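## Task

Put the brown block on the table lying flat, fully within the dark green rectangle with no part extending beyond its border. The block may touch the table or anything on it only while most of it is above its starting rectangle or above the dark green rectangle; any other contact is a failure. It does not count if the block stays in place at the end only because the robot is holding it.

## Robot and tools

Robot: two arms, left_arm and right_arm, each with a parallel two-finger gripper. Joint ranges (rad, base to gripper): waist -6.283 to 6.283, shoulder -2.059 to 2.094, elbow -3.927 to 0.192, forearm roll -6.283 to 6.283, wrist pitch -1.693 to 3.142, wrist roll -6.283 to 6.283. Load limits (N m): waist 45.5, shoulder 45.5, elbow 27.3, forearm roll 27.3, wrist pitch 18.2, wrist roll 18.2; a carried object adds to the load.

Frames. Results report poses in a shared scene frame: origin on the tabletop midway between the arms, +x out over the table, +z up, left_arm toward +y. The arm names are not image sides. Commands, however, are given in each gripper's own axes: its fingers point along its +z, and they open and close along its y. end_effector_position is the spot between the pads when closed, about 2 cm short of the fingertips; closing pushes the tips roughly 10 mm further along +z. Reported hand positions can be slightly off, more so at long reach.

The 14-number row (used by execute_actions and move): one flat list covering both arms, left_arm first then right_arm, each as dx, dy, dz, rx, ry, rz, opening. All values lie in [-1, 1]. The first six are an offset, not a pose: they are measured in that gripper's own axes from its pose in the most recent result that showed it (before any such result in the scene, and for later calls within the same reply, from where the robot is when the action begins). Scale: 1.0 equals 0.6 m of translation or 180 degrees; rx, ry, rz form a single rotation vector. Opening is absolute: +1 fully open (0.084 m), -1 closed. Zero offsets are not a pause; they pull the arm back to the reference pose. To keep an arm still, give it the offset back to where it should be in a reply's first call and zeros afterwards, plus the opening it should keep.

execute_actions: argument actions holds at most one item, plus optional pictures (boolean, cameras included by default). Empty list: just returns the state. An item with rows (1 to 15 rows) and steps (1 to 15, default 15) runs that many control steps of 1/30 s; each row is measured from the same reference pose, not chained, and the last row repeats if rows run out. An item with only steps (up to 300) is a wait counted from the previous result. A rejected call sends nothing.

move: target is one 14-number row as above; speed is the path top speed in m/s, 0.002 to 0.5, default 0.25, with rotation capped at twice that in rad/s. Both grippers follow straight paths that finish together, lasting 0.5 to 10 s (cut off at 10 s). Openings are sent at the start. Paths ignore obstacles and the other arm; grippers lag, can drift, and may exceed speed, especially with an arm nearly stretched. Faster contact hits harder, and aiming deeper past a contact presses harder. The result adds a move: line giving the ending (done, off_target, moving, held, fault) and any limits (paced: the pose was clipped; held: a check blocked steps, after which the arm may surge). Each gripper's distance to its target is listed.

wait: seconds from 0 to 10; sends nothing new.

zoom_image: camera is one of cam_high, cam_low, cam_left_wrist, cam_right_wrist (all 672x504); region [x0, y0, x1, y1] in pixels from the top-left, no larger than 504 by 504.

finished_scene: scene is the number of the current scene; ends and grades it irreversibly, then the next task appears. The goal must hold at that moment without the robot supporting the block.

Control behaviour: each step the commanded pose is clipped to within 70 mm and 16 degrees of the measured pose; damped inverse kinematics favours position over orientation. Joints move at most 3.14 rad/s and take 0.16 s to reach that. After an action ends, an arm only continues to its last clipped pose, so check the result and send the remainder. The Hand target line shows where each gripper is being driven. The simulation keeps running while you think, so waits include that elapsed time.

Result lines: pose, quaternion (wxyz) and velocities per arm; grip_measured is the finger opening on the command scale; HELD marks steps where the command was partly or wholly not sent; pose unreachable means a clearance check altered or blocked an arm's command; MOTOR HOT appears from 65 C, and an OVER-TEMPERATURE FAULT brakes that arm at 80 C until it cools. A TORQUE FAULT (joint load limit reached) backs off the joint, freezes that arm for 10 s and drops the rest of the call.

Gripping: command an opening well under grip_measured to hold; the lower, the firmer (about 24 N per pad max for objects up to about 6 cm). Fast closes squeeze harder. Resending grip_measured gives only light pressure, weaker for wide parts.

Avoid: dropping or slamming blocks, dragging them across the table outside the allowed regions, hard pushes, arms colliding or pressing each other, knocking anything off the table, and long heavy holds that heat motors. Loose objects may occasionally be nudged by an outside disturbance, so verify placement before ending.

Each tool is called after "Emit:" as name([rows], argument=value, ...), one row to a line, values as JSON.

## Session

Emit:
execute_actions(actions=[])

Scene clock: 0.00 s of 4300.00 s.
left_arm: end_effector_position=(+0.0302, +0.0594, +0.2277) grip_measured=+1.00 end_effector_quat_wxyz=(-0.045, +0.634, +0.403, +0.658) end_effector_velocity=(+0.000, -0.000, +0.000) end_effector_angular_velocity=(+0.001, -0.001, -0.001) | right_arm: end_effector_position=(+0.7234, -0.0298, +0.3202) grip_measured=+1.00 end_effector_quat_wxyz=(+0.234, -0.300, +0.915, +0.132) end_effector_velocity=(+0.000, -0.000, +0.000) end_effector_angular_velocity=(+0.000, +0.000, -0.001)
Joint positions: left_arm=[-2.003  0.311 -1.079  0.631  2.091  3.07   0.084] | right_arm=[ 0.33   0.707 -2.208  0.289  1.03   2.757  0.084]
Joint velocities: left_arm=[-0.     0.     0.     0.001  0.     0.     0.   ] | right_arm=[-0.     0.    -0.     0.     0.001  0.     0.   ]
Motor temperatures (°C, as the motors report them): left_arm=[40 43 45 48 41 38] | right_arm=[44 39 46 42 45 44]
Hand target (left_arm): +0.030, +0.059, +0.228; -0.045, +0.634, +0.403, +0.658
Hand target (right_arm): +0.723, -0.030, +0.320; +0.234, -0.300, +0.915, +0.132

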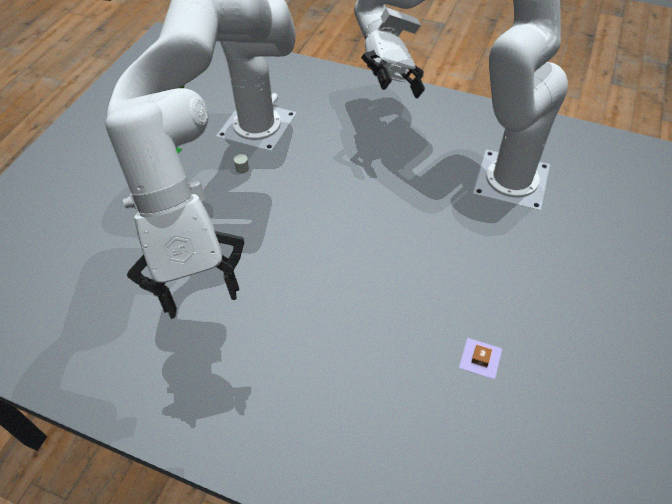

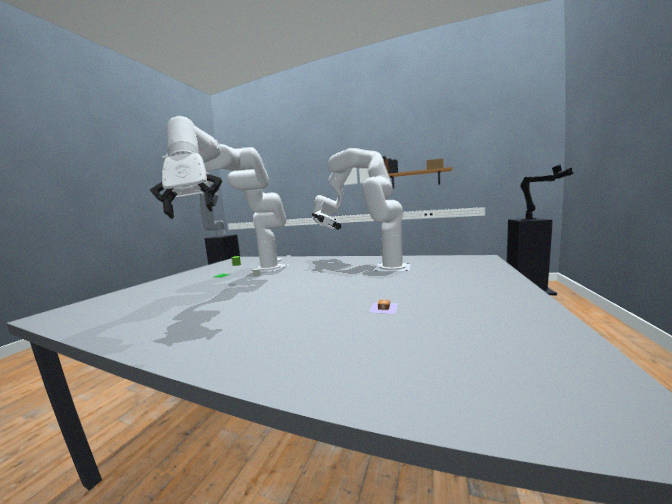

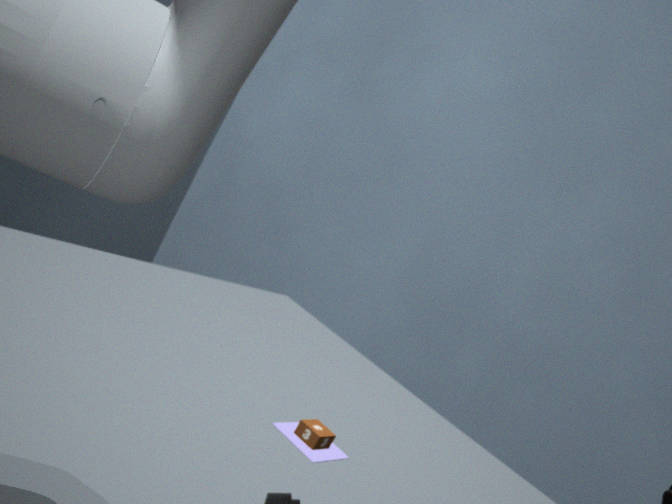

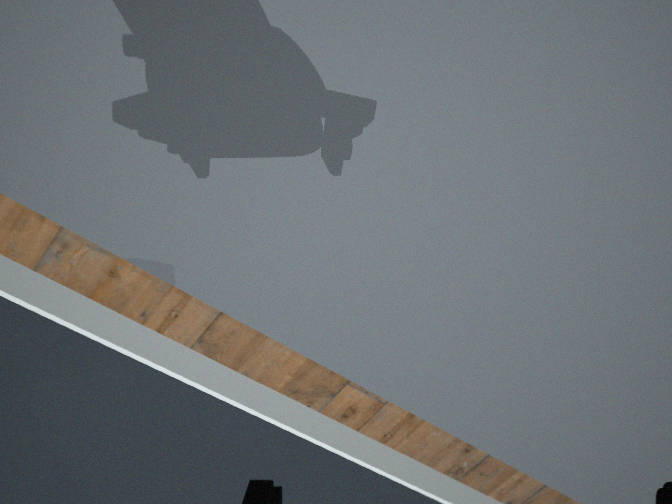

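Emit:
move(target=[-0.095,0.1635,0.319,0.3035,-0.3481,-0.1143,1,0.672,0.233,-0.099,-0.3867,-0.0325,0.2637,1], speed=0.35)

Emit:
move(target=[0.527,0.407,0.12,0,0,0,1,0,0,0,0,0,0,1], speed=0.3)

Scene clock: 35.23 s of 4300.00 s.
left_arm: end_effector_position=(+0.2495, +0.0794, +0.2007) grip_measured=+1.00 end_effector_quat_wxyz=(+0.002, +0.708, +0.706, -0.000) end_effector_velocity=(+0.001, +0.001, -0.001) end_effector_angular_velocity=(-0.002, +0.006, +0.000) | right_arm: end_effector_position=(+0.3303, -0.1381, +0.1807) grip_measured=+1.00 end_effector_quat_wxyz=(+0.001, +0.000, +0.707, +0.707) end_effector_velocity=(-0.003, -0.001, -0.002) end_effector_angular_velocity=(+0.002, +0.006, +0.002)
Joint positions: left_arm=[-0.815 -0.327 -0.728 -0.     1.049  3.939  0.084] | right_arm=[-0.229  0.116 -0.484  1.367  1.649  1.93   0.084]
Joint velocities: left_arm=[ 0.005  0.003 -0.001 -0.006  0.001  0.008 -0.   ] | right_arm=[-0.004  0.004  0.004 -0.005  0.002 -0.002  0.   ]
Motor temperatures (°C, as the motors report them): left_arm=[40 45 53 49 42 38] | right_arm=[44 45 61 42 46 44]
Hand target (left_arm): +0.250, +0.079, +0.201; +0.002, +0.708, +0.706, -0.000
Hand target (right_arm): +0.330, -0.138, +0.180; +0.001, +0.001, +0.707, +0.707
Off the commanded pose (left_arm): 0.001 m, 0 deg.
Off the commanded pose (right_arm): 0.001 m, 0 deg.
After step 90, 29.50 s passed at rest.
move: done

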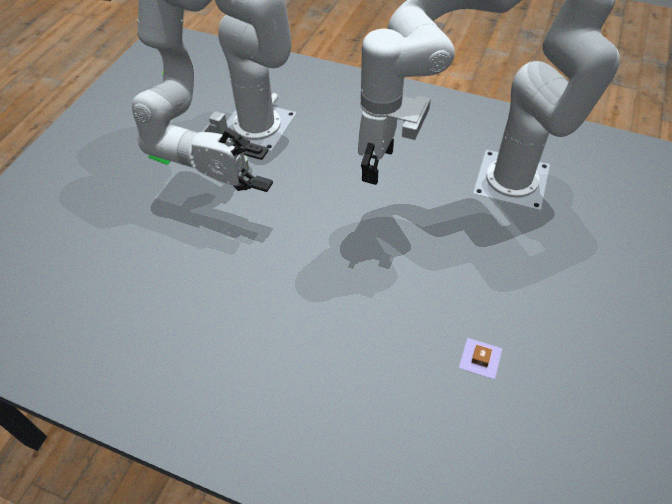

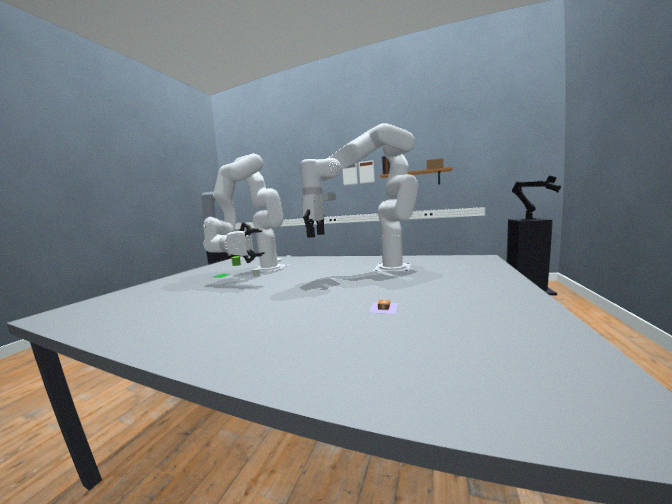

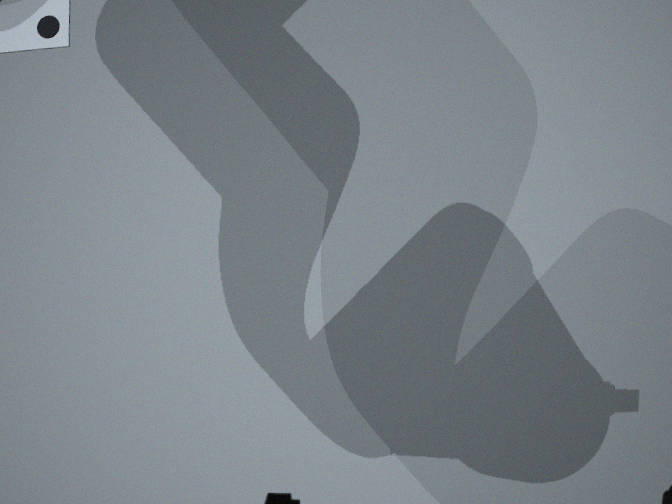

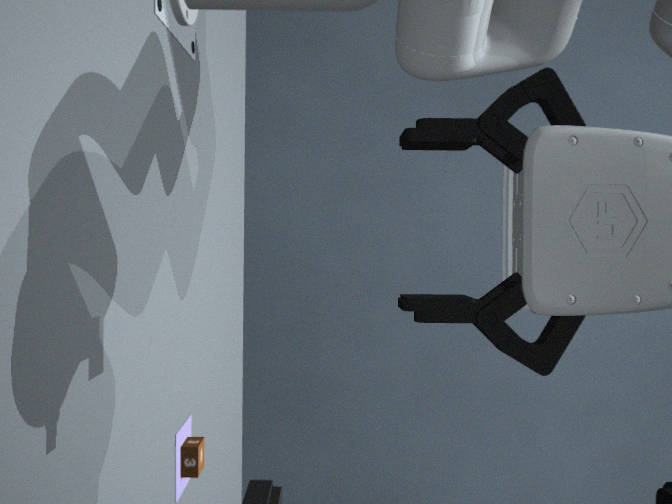

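Scene clock: 37.20 s of 4300.00 s.
left_arm: end_effector_position=(+0.4945, +0.3945, +0.1296) grip_measured=+1.00 end_effector_quat_wxyz=(+0.003, +0.708, +0.706, +0.001) end_effector_velocity=(+0.002, +0.001, -0.000) end_effector_angular_velocity=(-0.002, +0.001, +0.003) | right_arm: end_effector_position=(+0.3303, -0.1381, +0.1807) grip_measured=+1.00 end_effector_quat_wxyz=(+0.001, +0.000, +0.707, +0.707) end_effector_velocity=(+0.000, -0.000, +0.000) end_effector_angular_velocity=(-0.000, -0.001, +0.000)
Joint positions: left_arm=[ 0.068  0.237 -1.144 -0.005  0.901  4.825  0.084] | right_arm=[-0.229  0.116 -0.484  1.367  1.649  1.93   0.084]
Joint velocities: left_arm=[ 0.003  0.007 -0.009 -0.003  0.003  0.002 -0.   ] | right_arm=[-0.001 -0.    -0.001 -0.002  0.    -0.     0.   ]
Motor temperatures (°C, as the motors report them): left_arm=[40 45 53 49 42 38] | right_arm=[44 45 60 42 46 44]
Hand target (left_arm): +0.495, +0.395, +0.129; +0.003, +0.708, +0.706, +0.001
Hand target (right_arm): +0.330, -0.138, +0.181; +0.001, +0.000, +0.707, +0.707
Off the commanded pose (left_arm): 0.001 m, 0 deg.
Off the commanded pose (right_arm): 0.000 m, 0 deg.
move: done

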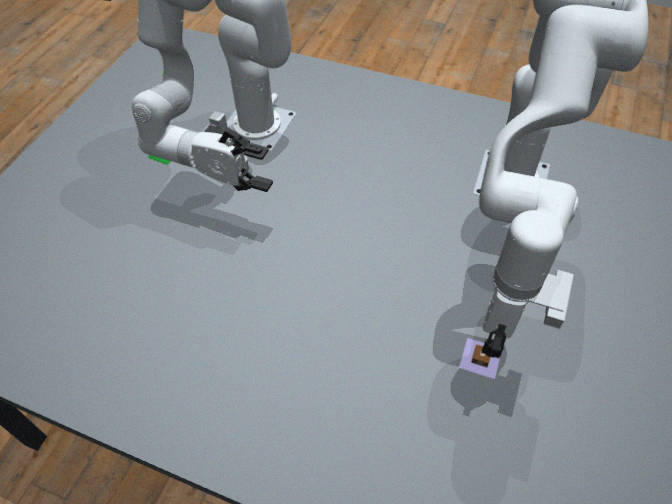

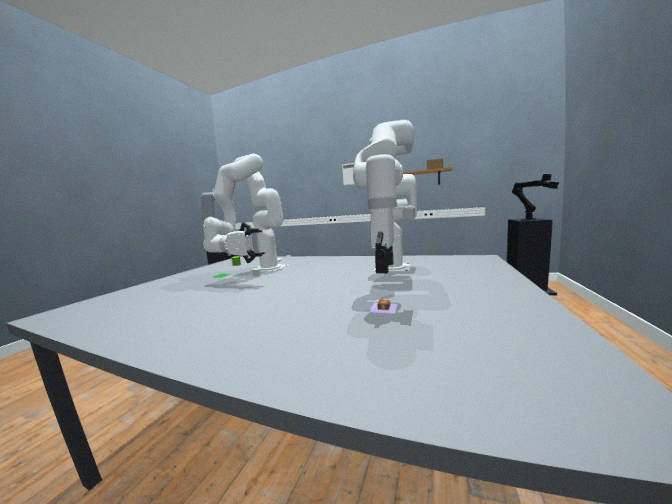

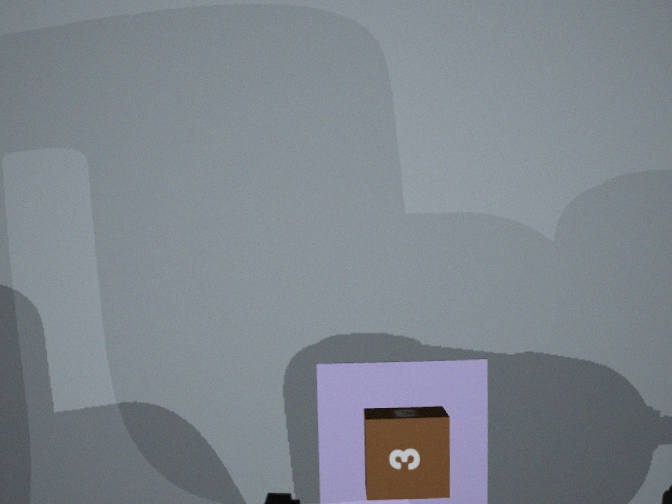

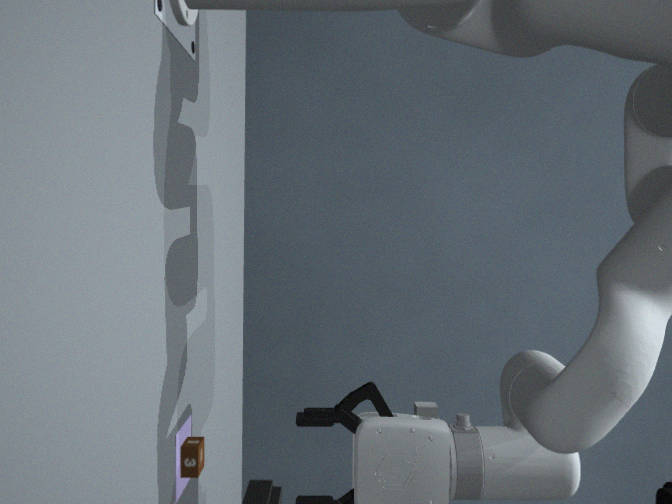

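Emit:
move(target=[-0.0125,-0.011,0.164,0,0,-0.008,0.3,0,0,0.1,0,0,0,0.4], speed=0.12)

Emit:
zoom_image(camera="cam_low", region=[350, 270, 420, 322])

Emit:
zoom_image(camera="cam_right_wrist", region=[120, 384, 280, 504])

Scene clock: 46.67 s of 4300.00 s.
left_arm: end_effector_position=(+0.4886, +0.3870, +0.0319) grip_measured=+0.29 end_effector_quat_wxyz=(+0.003, +0.699, +0.715, +0.001) end_effector_velocity=(-0.002, -0.000, -0.004) end_effector_angular_velocity=(-0.000, +0.006, +0.000) | right_arm: end_effector_position=(+0.3304, -0.0785, +0.1806) grip_measured=+0.39 end_effector_quat_wxyz=(+0.002, +0.001, +0.707, +0.707) end_effector_velocity=(+0.001, +0.001, +0.000) end_effector_angular_velocity=(-0.001, -0.001, -0.001)
Joint positions: left_arm=[ 0.055  0.4   -1.052 -0.006  0.645  4.787  0.056] | right_arm=[-0.016  0.099 -0.46   1.567  1.572  1.931  0.061]
Joint velocities: left_arm=[-0.     0.005  0.004  0.    -0.003 -0.001 -0.   ] | right_arm=[ 0.003  0.    -0.001  0.004 -0.002 -0.     0.   ]
Motor temperatures (°C, as the motors report them): left_arm=[40 45 56 49 42 38] | right_arm=[44 44 58 42 46 44]
Hand target (left_arm): +0.488, +0.387, +0.031; +0.003, +0.699, +0.715, +0.001
Hand target (right_arm): +0.330, -0.078, +0.181; +0.001, +0.001, +0.707, +0.707
Off the commanded pose (left_arm): 0.001 m, 0 deg.
Off the commanded pose (right_arm): 0.000 m, 0 deg.
After step 90, 5.20 s passed at rest.
move: done

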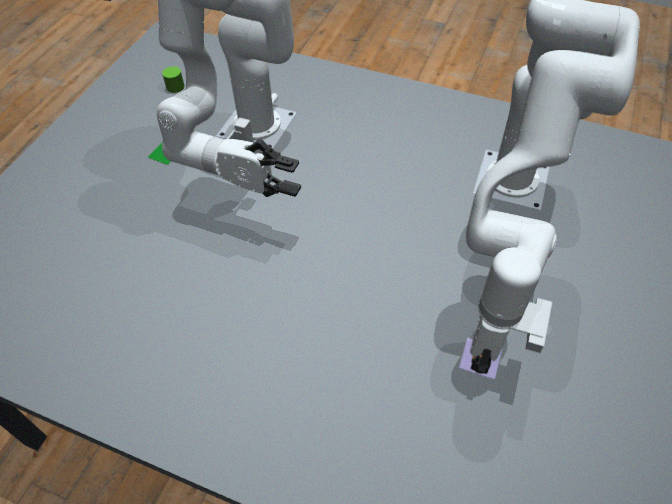

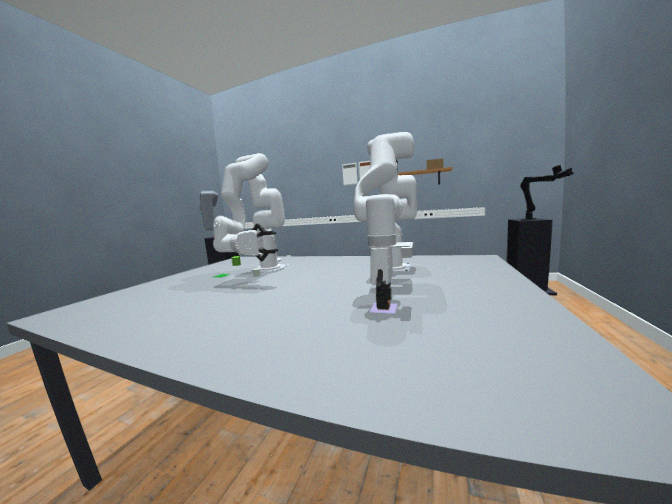

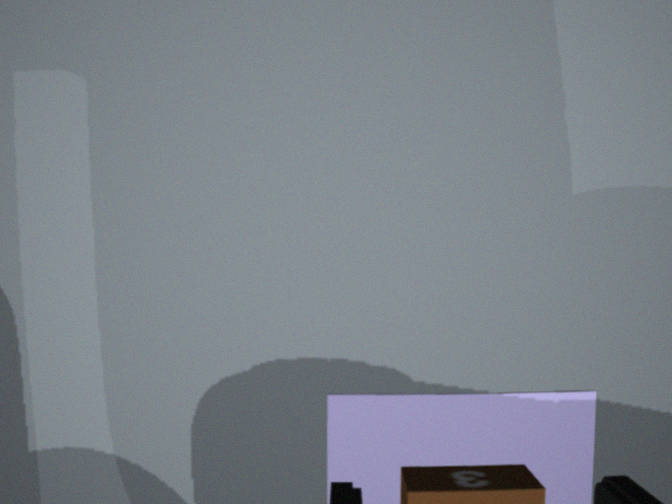

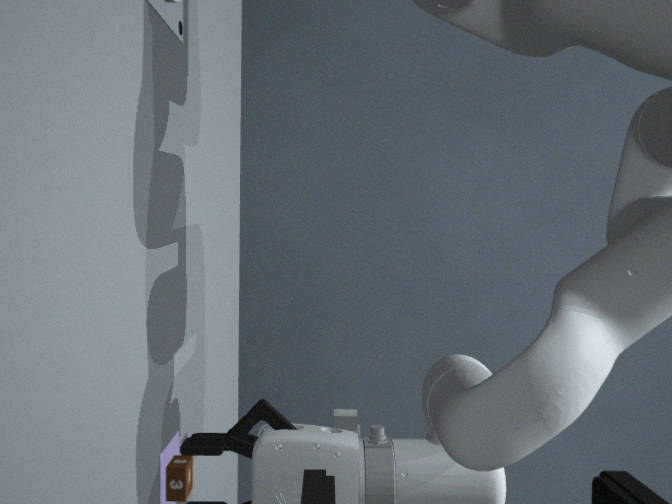

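Region (350, 270, 420, 322) of cam_low's 672x504 image, scaled by 7.200, with more detail than that image has; it fills the top 374 rows of this view, and the rest is white.

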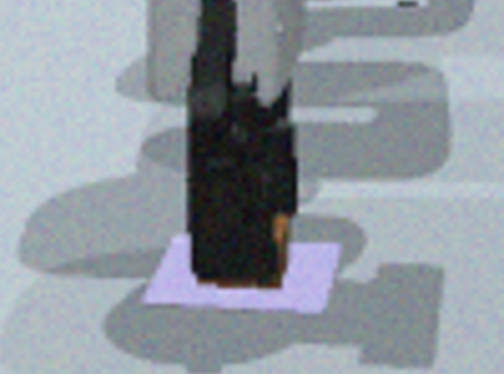

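Region (120, 384, 280, 504) of cam_right_wrist's 672x504 image, scaled by 3.150, with more detail than that image has; it fills the top 378 rows of this view, and the rest is white.

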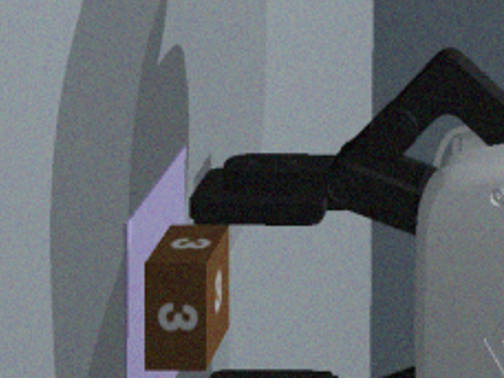

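Emit:
move(target=[-0.0015,-0.003,0.0058,0,0,-0.003,0.0,0,0,0,0,0,0,0.4], speed=0.05)

Emit:
move(target=[0,0,0,0,0,0,-0.75,0,0,0,0,0,0,0.4])

Emit:
move(target=[0,0,-0.08,0,0,0,-0.75,0,0,0,0,0,0,0.4], speed=0.12)

Emit:
zoom_image(camera="cam_right_wrist", region=[160, 384, 320, 504])

Scene clock: 60.37 s of 4300.00 s.
left_arm: end_effector_position=(+0.4869, +0.3861, +0.0285) grip_measured=-0.01 end_effector_quat_wxyz=(+0.003, +0.696, +0.718, +0.001) end_effector_velocity=(+0.001, -0.000, +0.001) end_effector_angular_velocity=(-0.000, -0.004, +0.003) | right_arm: end_effector_position=(+0.3304, -0.0785, +0.1806) grip_measured=+0.39 end_effector_quat_wxyz=(+0.002, +0.001, +0.707, +0.707) end_effector_velocity=(-0.001, +0.000, -0.000) end_effector_angular_velocity=(+0.001, +0.002, +0.001)
Joint positions: left_arm=[ 0.053  0.403 -1.044 -0.006  0.634  4.776  0.044] | right_arm=[-0.016  0.099 -0.46   1.567  1.572  1.931  0.061]
Joint velocities: left_arm=[-0.    -0.001  0.001 -0.001 -0.003 -0.002 -0.   ] | right_arm=[ 0.001  0.     0.002 -0.     0.001 -0.    -0.   ]
Motor temperatures (°C, as the motors report them): left_arm=[40 46 57 49 42 38] | right_arm=[44 42 55 42 47 44]
Hand target (left_arm): +0.487, +0.386, +0.028; +0.003, +0.696, +0.718, +0.001
Hand target (right_arm): +0.330, -0.078, +0.181; +0.002, +0.001, +0.707, +0.707
Off the commanded pose (left_arm): 0.000 m, 0 deg.
Off the commanded pose (right_arm): 0.000 m, 0 deg.
After step 90, 10.00 s passed at rest.
move: done

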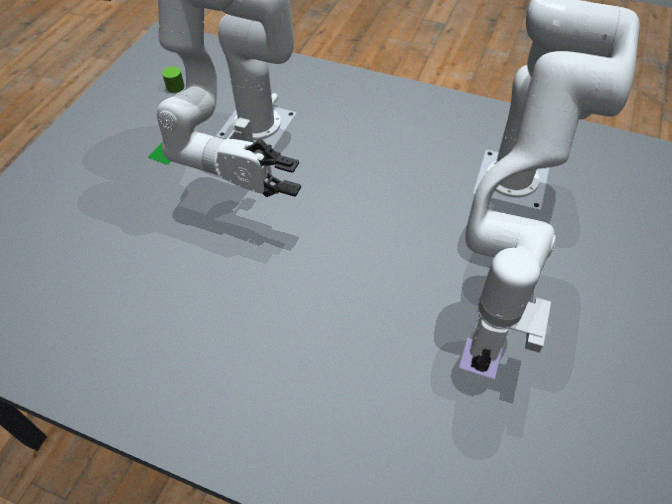

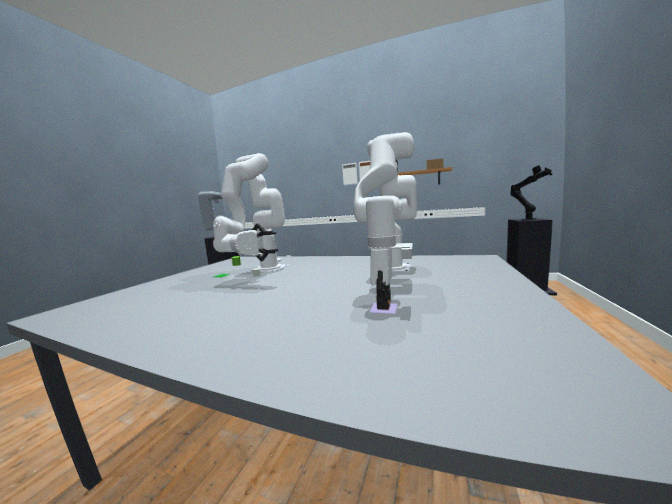

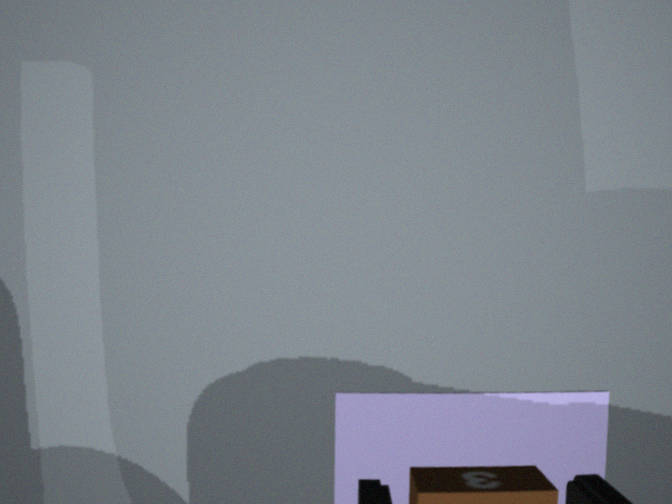

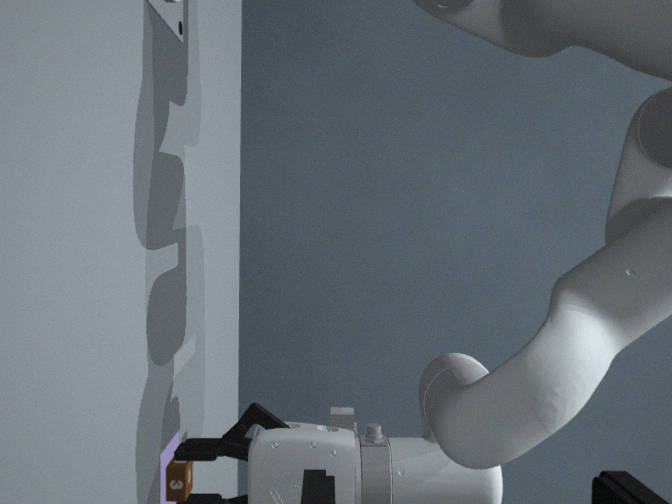

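Scene clock: 60.87 s of 4300.00 s.
left_arm: end_effector_position=(+0.4869, +0.3861, +0.0285) grip_measured=-0.28 end_effector_quat_wxyz=(+0.003, +0.696, +0.718, +0.001) end_effector_velocity=(-0.001, -0.000, -0.000) end_effector_angular_velocity=(-0.000, +0.001, -0.000) | right_arm: end_effector_position=(+0.3304, -0.0785, +0.1806) grip_measured=+0.39 end_effector_quat_wxyz=(+0.002, +0.001, +0.707, +0.707) end_effector_velocity=(-0.001, +0.000, -0.000) end_effector_angular_velocity=(+0.001, +0.002, -0.000)
Joint positions: left_arm=[ 0.053  0.403 -1.044 -0.006  0.634  4.776  0.032] | right_arm=[-0.016  0.099 -0.46   1.567  1.572  1.931  0.061]
Joint velocities: left_arm=[-0.    -0.     0.001 -0.001 -0.     0.001  0.   ] | right_arm=[0.    0.    0.001 0.001 0.001 0.001 0.   ]
Motor temperatures (°C, as the motors report them): left_arm=[40 46 57 49 42 38] | right_arm=[44 42 55 42 47 44]
Hand target (left_arm): +0.487, +0.386, +0.028; +0.003, +0.696, +0.718, +0.001
Hand target (right_arm): +0.330, -0.078, +0.181; +0.002, +0.001, +0.707, +0.707
Off the commanded pose (left_arm): 0.000 m, 0 deg.
Off the commanded pose (right_arm): 0.000 m, 0 deg.
move: done

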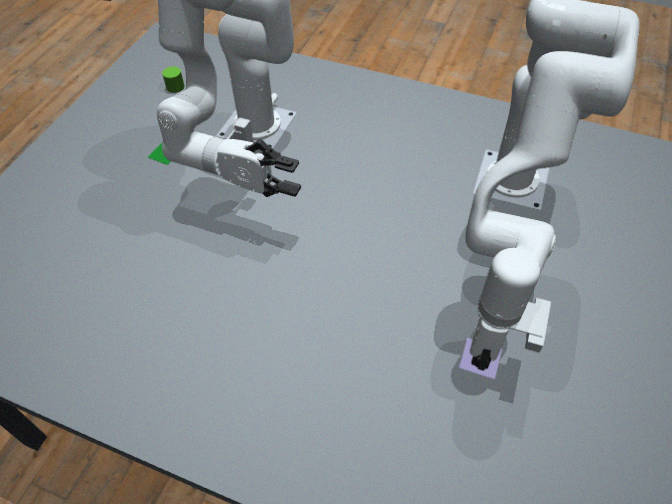

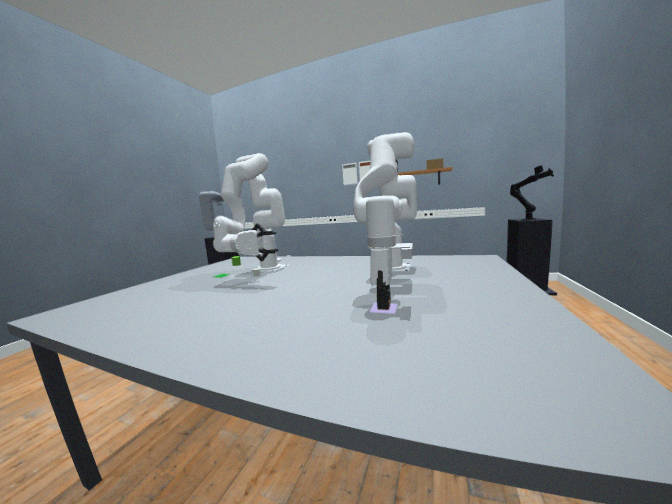

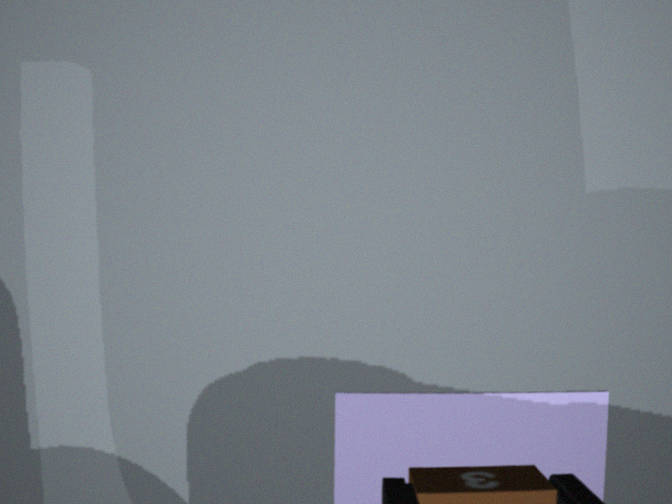

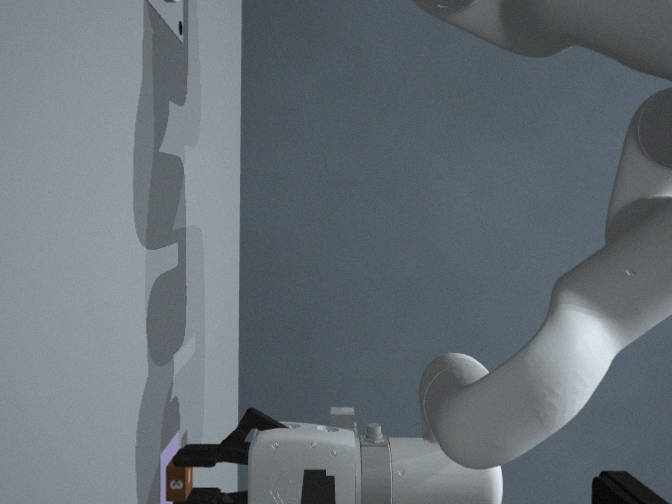

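Scene clock: 61.70 s of 4300.00 s.
left_arm: end_effector_position=(+0.4863, +0.3861, +0.0758) grip_measured=-0.28 end_effector_quat_wxyz=(+0.003, +0.696, +0.718, +0.001) end_effector_velocity=(+0.000, +0.000, +0.002) end_effector_angular_velocity=(+0.001, -0.000, -0.001) | right_arm: end_effector_position=(+0.3304, -0.0785, +0.1806) grip_measured=+0.39 end_effector_quat_wxyz=(+0.002, +0.001, +0.707, +0.707) end_effector_velocity=(+0.000, -0.000, +0.000) end_effector_angular_velocity=(-0.001, -0.002, +0.001)
Joint positions: left_arm=[ 0.053  0.302 -1.059 -0.005  0.752  4.776  0.032] | right_arm=[-0.016  0.099 -0.46   1.567  1.572  1.931  0.061]
Joint velocities: left_arm=[-0.    -0.003 -0.003  0.002  0.006  0.     0.   ] | right_arm=[-0.    -0.    -0.002 -0.001 -0.    -0.    -0.   ]
Motor temperatures (°C, as the motors report them): left_arm=[40 46 57 49 42 38] | right_arm=[44 42 55 42 47 44]
Hand target (left_arm): +0.487, +0.386, +0.076; +0.003, +0.696, +0.718, +0.001
Hand target (right_arm): +0.330, -0.078, +0.181; +0.002, +0.001, +0.707, +0.707
Off the commanded pose (left_arm): 0.001 m, 0 deg.
Off the commanded pose (right_arm): 0.000 m, 0 deg.
move: done

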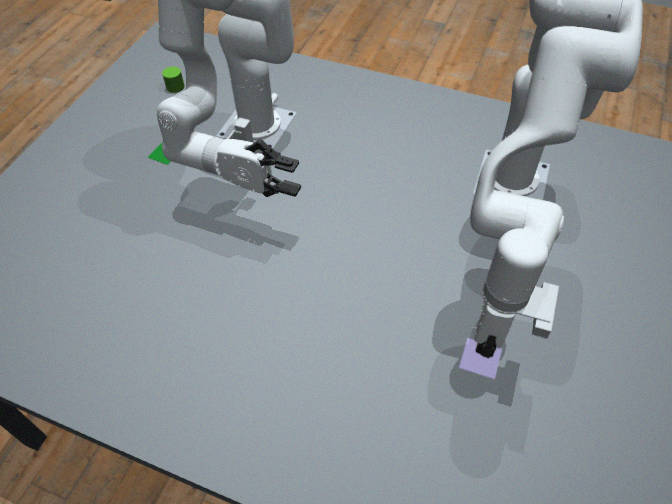

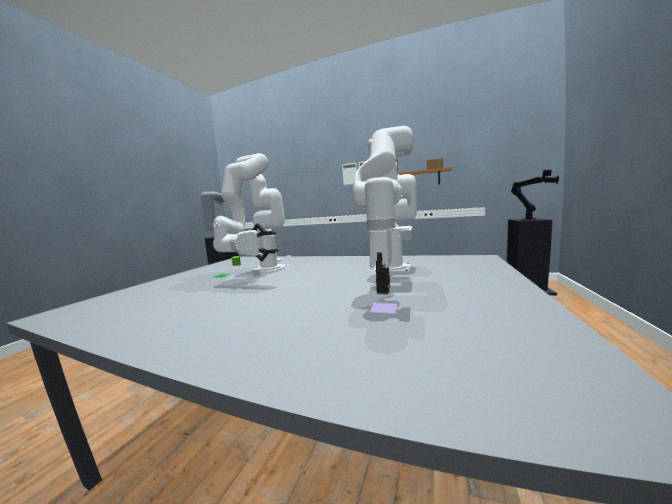

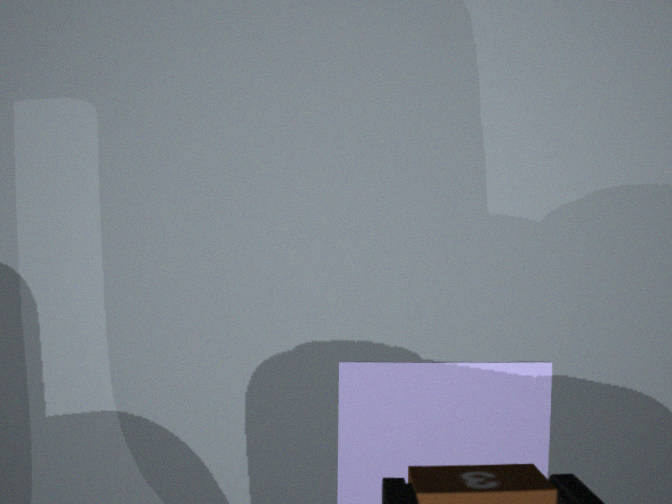

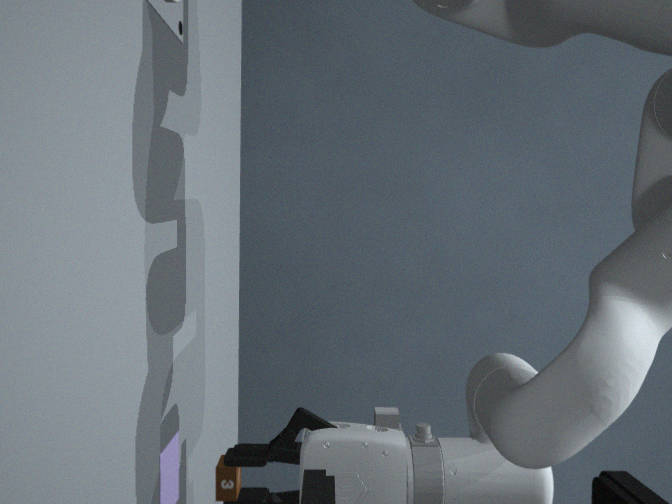

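Region (160, 384, 320, 504) of cam_right_wrist's 672x504 image, scaled by 3.150, with more detail than that image has; it fills the top 378 rows of this view, and the rest is white.

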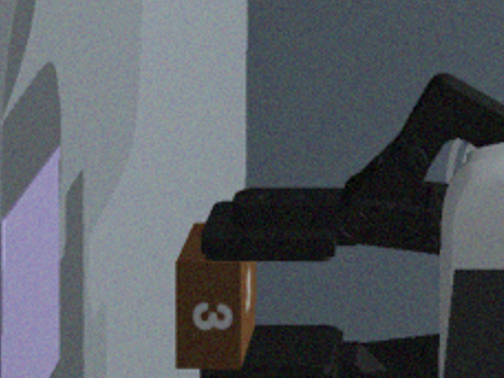

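Emit:
move(target=[-0.5855,-0.2757,-0.1733,0.0092,-0.499,0.0064,-0.8,0.003,-0.004,0.092,0,0,0,0.3], speed=0.3)

Scene clock: 78.33 s of 4300.00 s.
left_arm: end_effector_position=(+0.3324, +0.0305, +0.1796) grip_measured=-0.28 end_effector_quat_wxyz=(+0.501, +0.500, +0.501, -0.498) end_effector_velocity=(-0.001, -0.001, -0.000) end_effector_angular_velocity=(-0.004, +0.001, -0.000) | right_arm: end_effector_position=(+0.3287, -0.0234, +0.1781) grip_measured=+0.29 end_effector_quat_wxyz=(+0.002, +0.001, +0.708, +0.707) end_effector_velocity=(-0.000, +0.000, -0.000) end_effector_angular_velocity=(-0.000, -0.001, +0.001)
Joint positions: left_arm=[-0.222  0.222 -0.634 -1.742  1.493  5.878  0.032] | right_arm=[ 0.183  0.117 -0.475  1.753  1.502  1.922  0.056]
Joint velocities: left_arm=[-0.003  0.003  0.    -0.005  0.004  0.003 -0.   ] | right_arm=[ 0.001 -0.    -0.     0.    -0.001 -0.    -0.   ]
Motor temperatures (°C, as the motors report them): left_arm=[40 46 58 49 42 38] | right_arm=[44 42 54 42 47 44]
Hand target (left_arm): +0.332, +0.030, +0.179; +0.501, +0.500, +0.501, -0.498
Hand target (right_arm): +0.329, -0.023, +0.178; +0.002, +0.001, +0.708, +0.707
Off the commanded pose (left_arm): 0.001 m, 0 deg.
Off the commanded pose (right_arm): 0.000 m, 0 deg.
After step 90, 10.47 s passed at rest.
move: done

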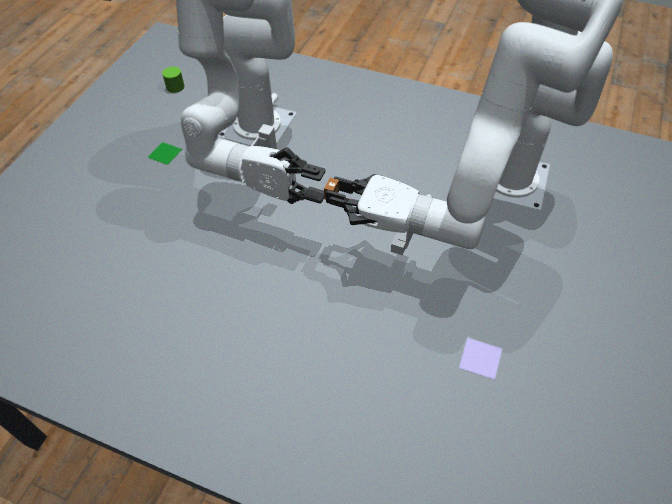

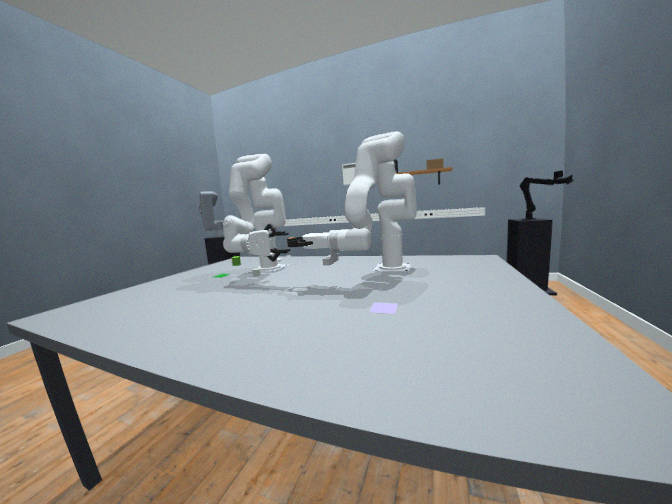

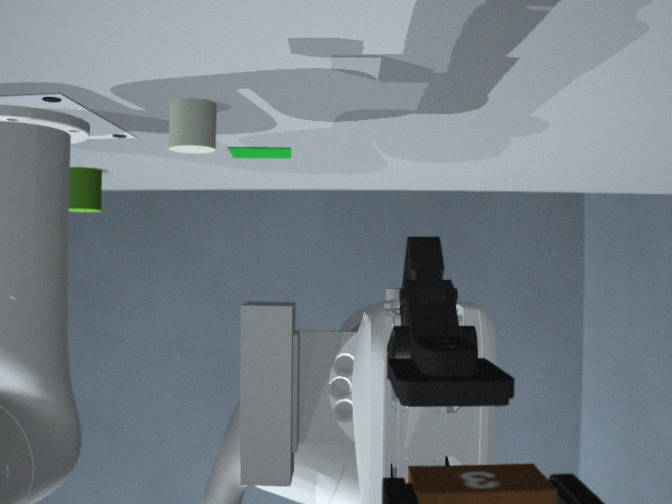

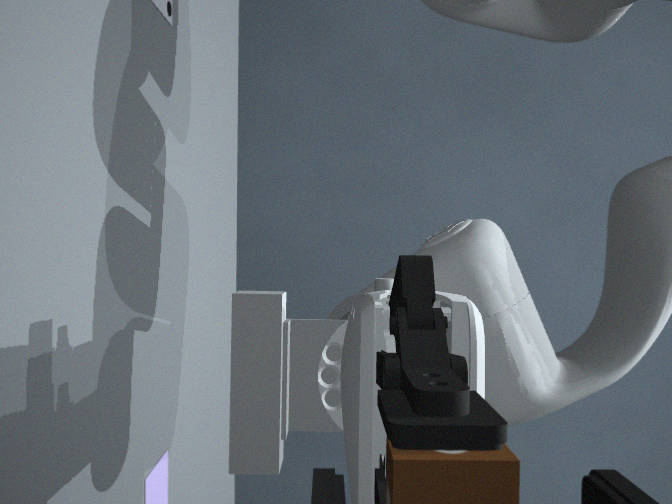

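Emit:
move(target=[0,0,0,0,0,0,-0.8,-0.004,0.003,0.029,0,0,0,0.0], speed=0.04)

Emit:
zoom_image(camera="cam_high", region=[280, 150, 380, 225])

Scene clock: 86.93 s of 4300.00 s.
left_arm: end_effector_position=(+0.3324, +0.0305, +0.1796) grip_measured=-0.28 end_effector_quat_wxyz=(+0.501, +0.500, +0.501, -0.498) end_effector_velocity=(+0.001, +0.000, +0.000) end_effector_angular_velocity=(-0.001, +0.000, +0.002) | right_arm: end_effector_position=(+0.3311, -0.0062, +0.1799) grip_measured=-0.01 end_effector_quat_wxyz=(+0.002, +0.001, +0.708, +0.707) end_effector_velocity=(+0.001, +0.001, -0.000) end_effector_angular_velocity=(-0.002, -0.001, -0.002)
Joint positions: left_arm=[-0.222  0.222 -0.634 -1.742  1.493  5.878  0.032] | right_arm=[ 0.241  0.125 -0.495  1.807  1.479  1.929  0.044]
Joint velocities: left_arm=[ 0.    -0.    -0.    -0.002 -0.    -0.001 -0.   ] | right_arm=[ 0.003  0.001 -0.003  0.004 -0.005  0.001  0.   ]
Motor temperatures (°C, as the motors report them): left_arm=[40 46 56 49 42 38] | right_arm=[44 42 54 42 47 44]
Hand target (left_arm): +0.332, +0.030, +0.180; +0.501, +0.500, +0.501, -0.498
Hand target (right_arm): +0.331, -0.006, +0.180; +0.002, +0.001, +0.708, +0.707
Off the commanded pose (left_arm): 0.000 m, 0 deg.
Off the commanded pose (right_arm): 0.000 m, 0 deg.
After step 90, 4.80 s passed at rest.
move: done

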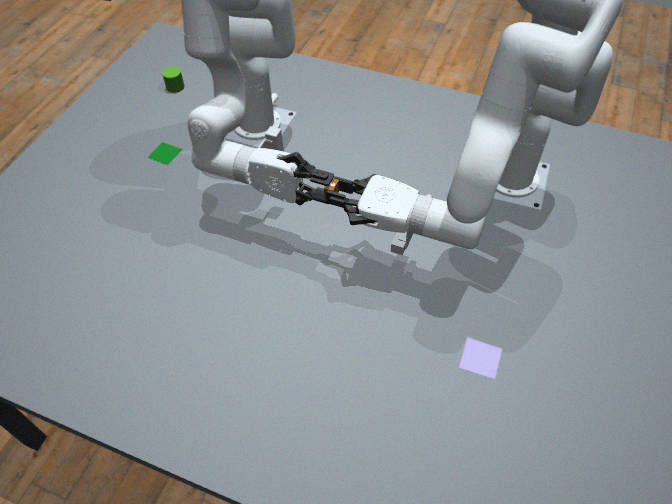

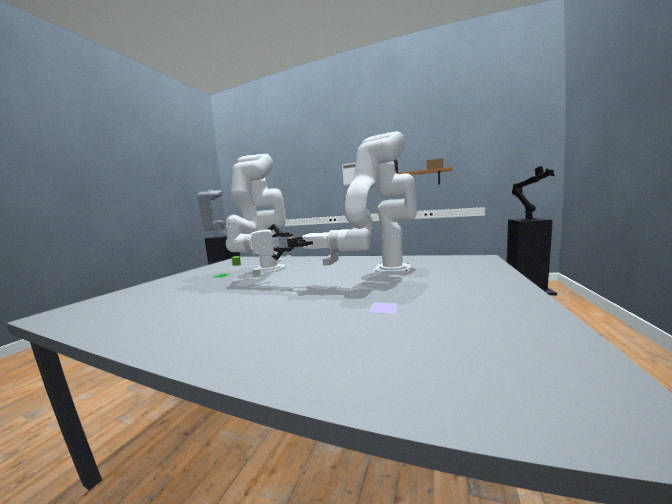

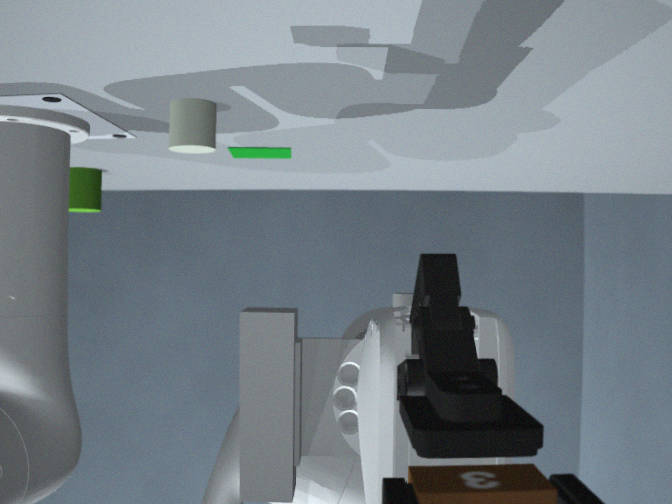

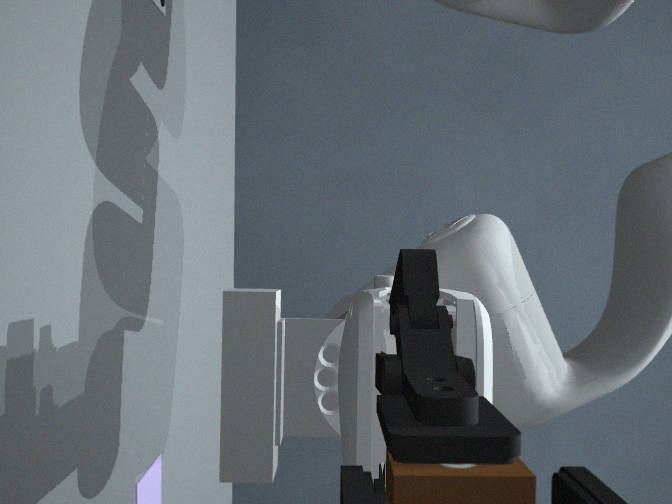

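Region (280, 150, 380, 225) of cam_high's 672x504 image, scaled by 5.040, with more detail than that image has; it fills the top 378 rows of this view, and the rest is white.

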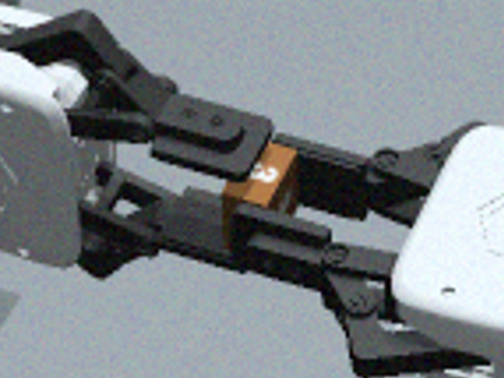

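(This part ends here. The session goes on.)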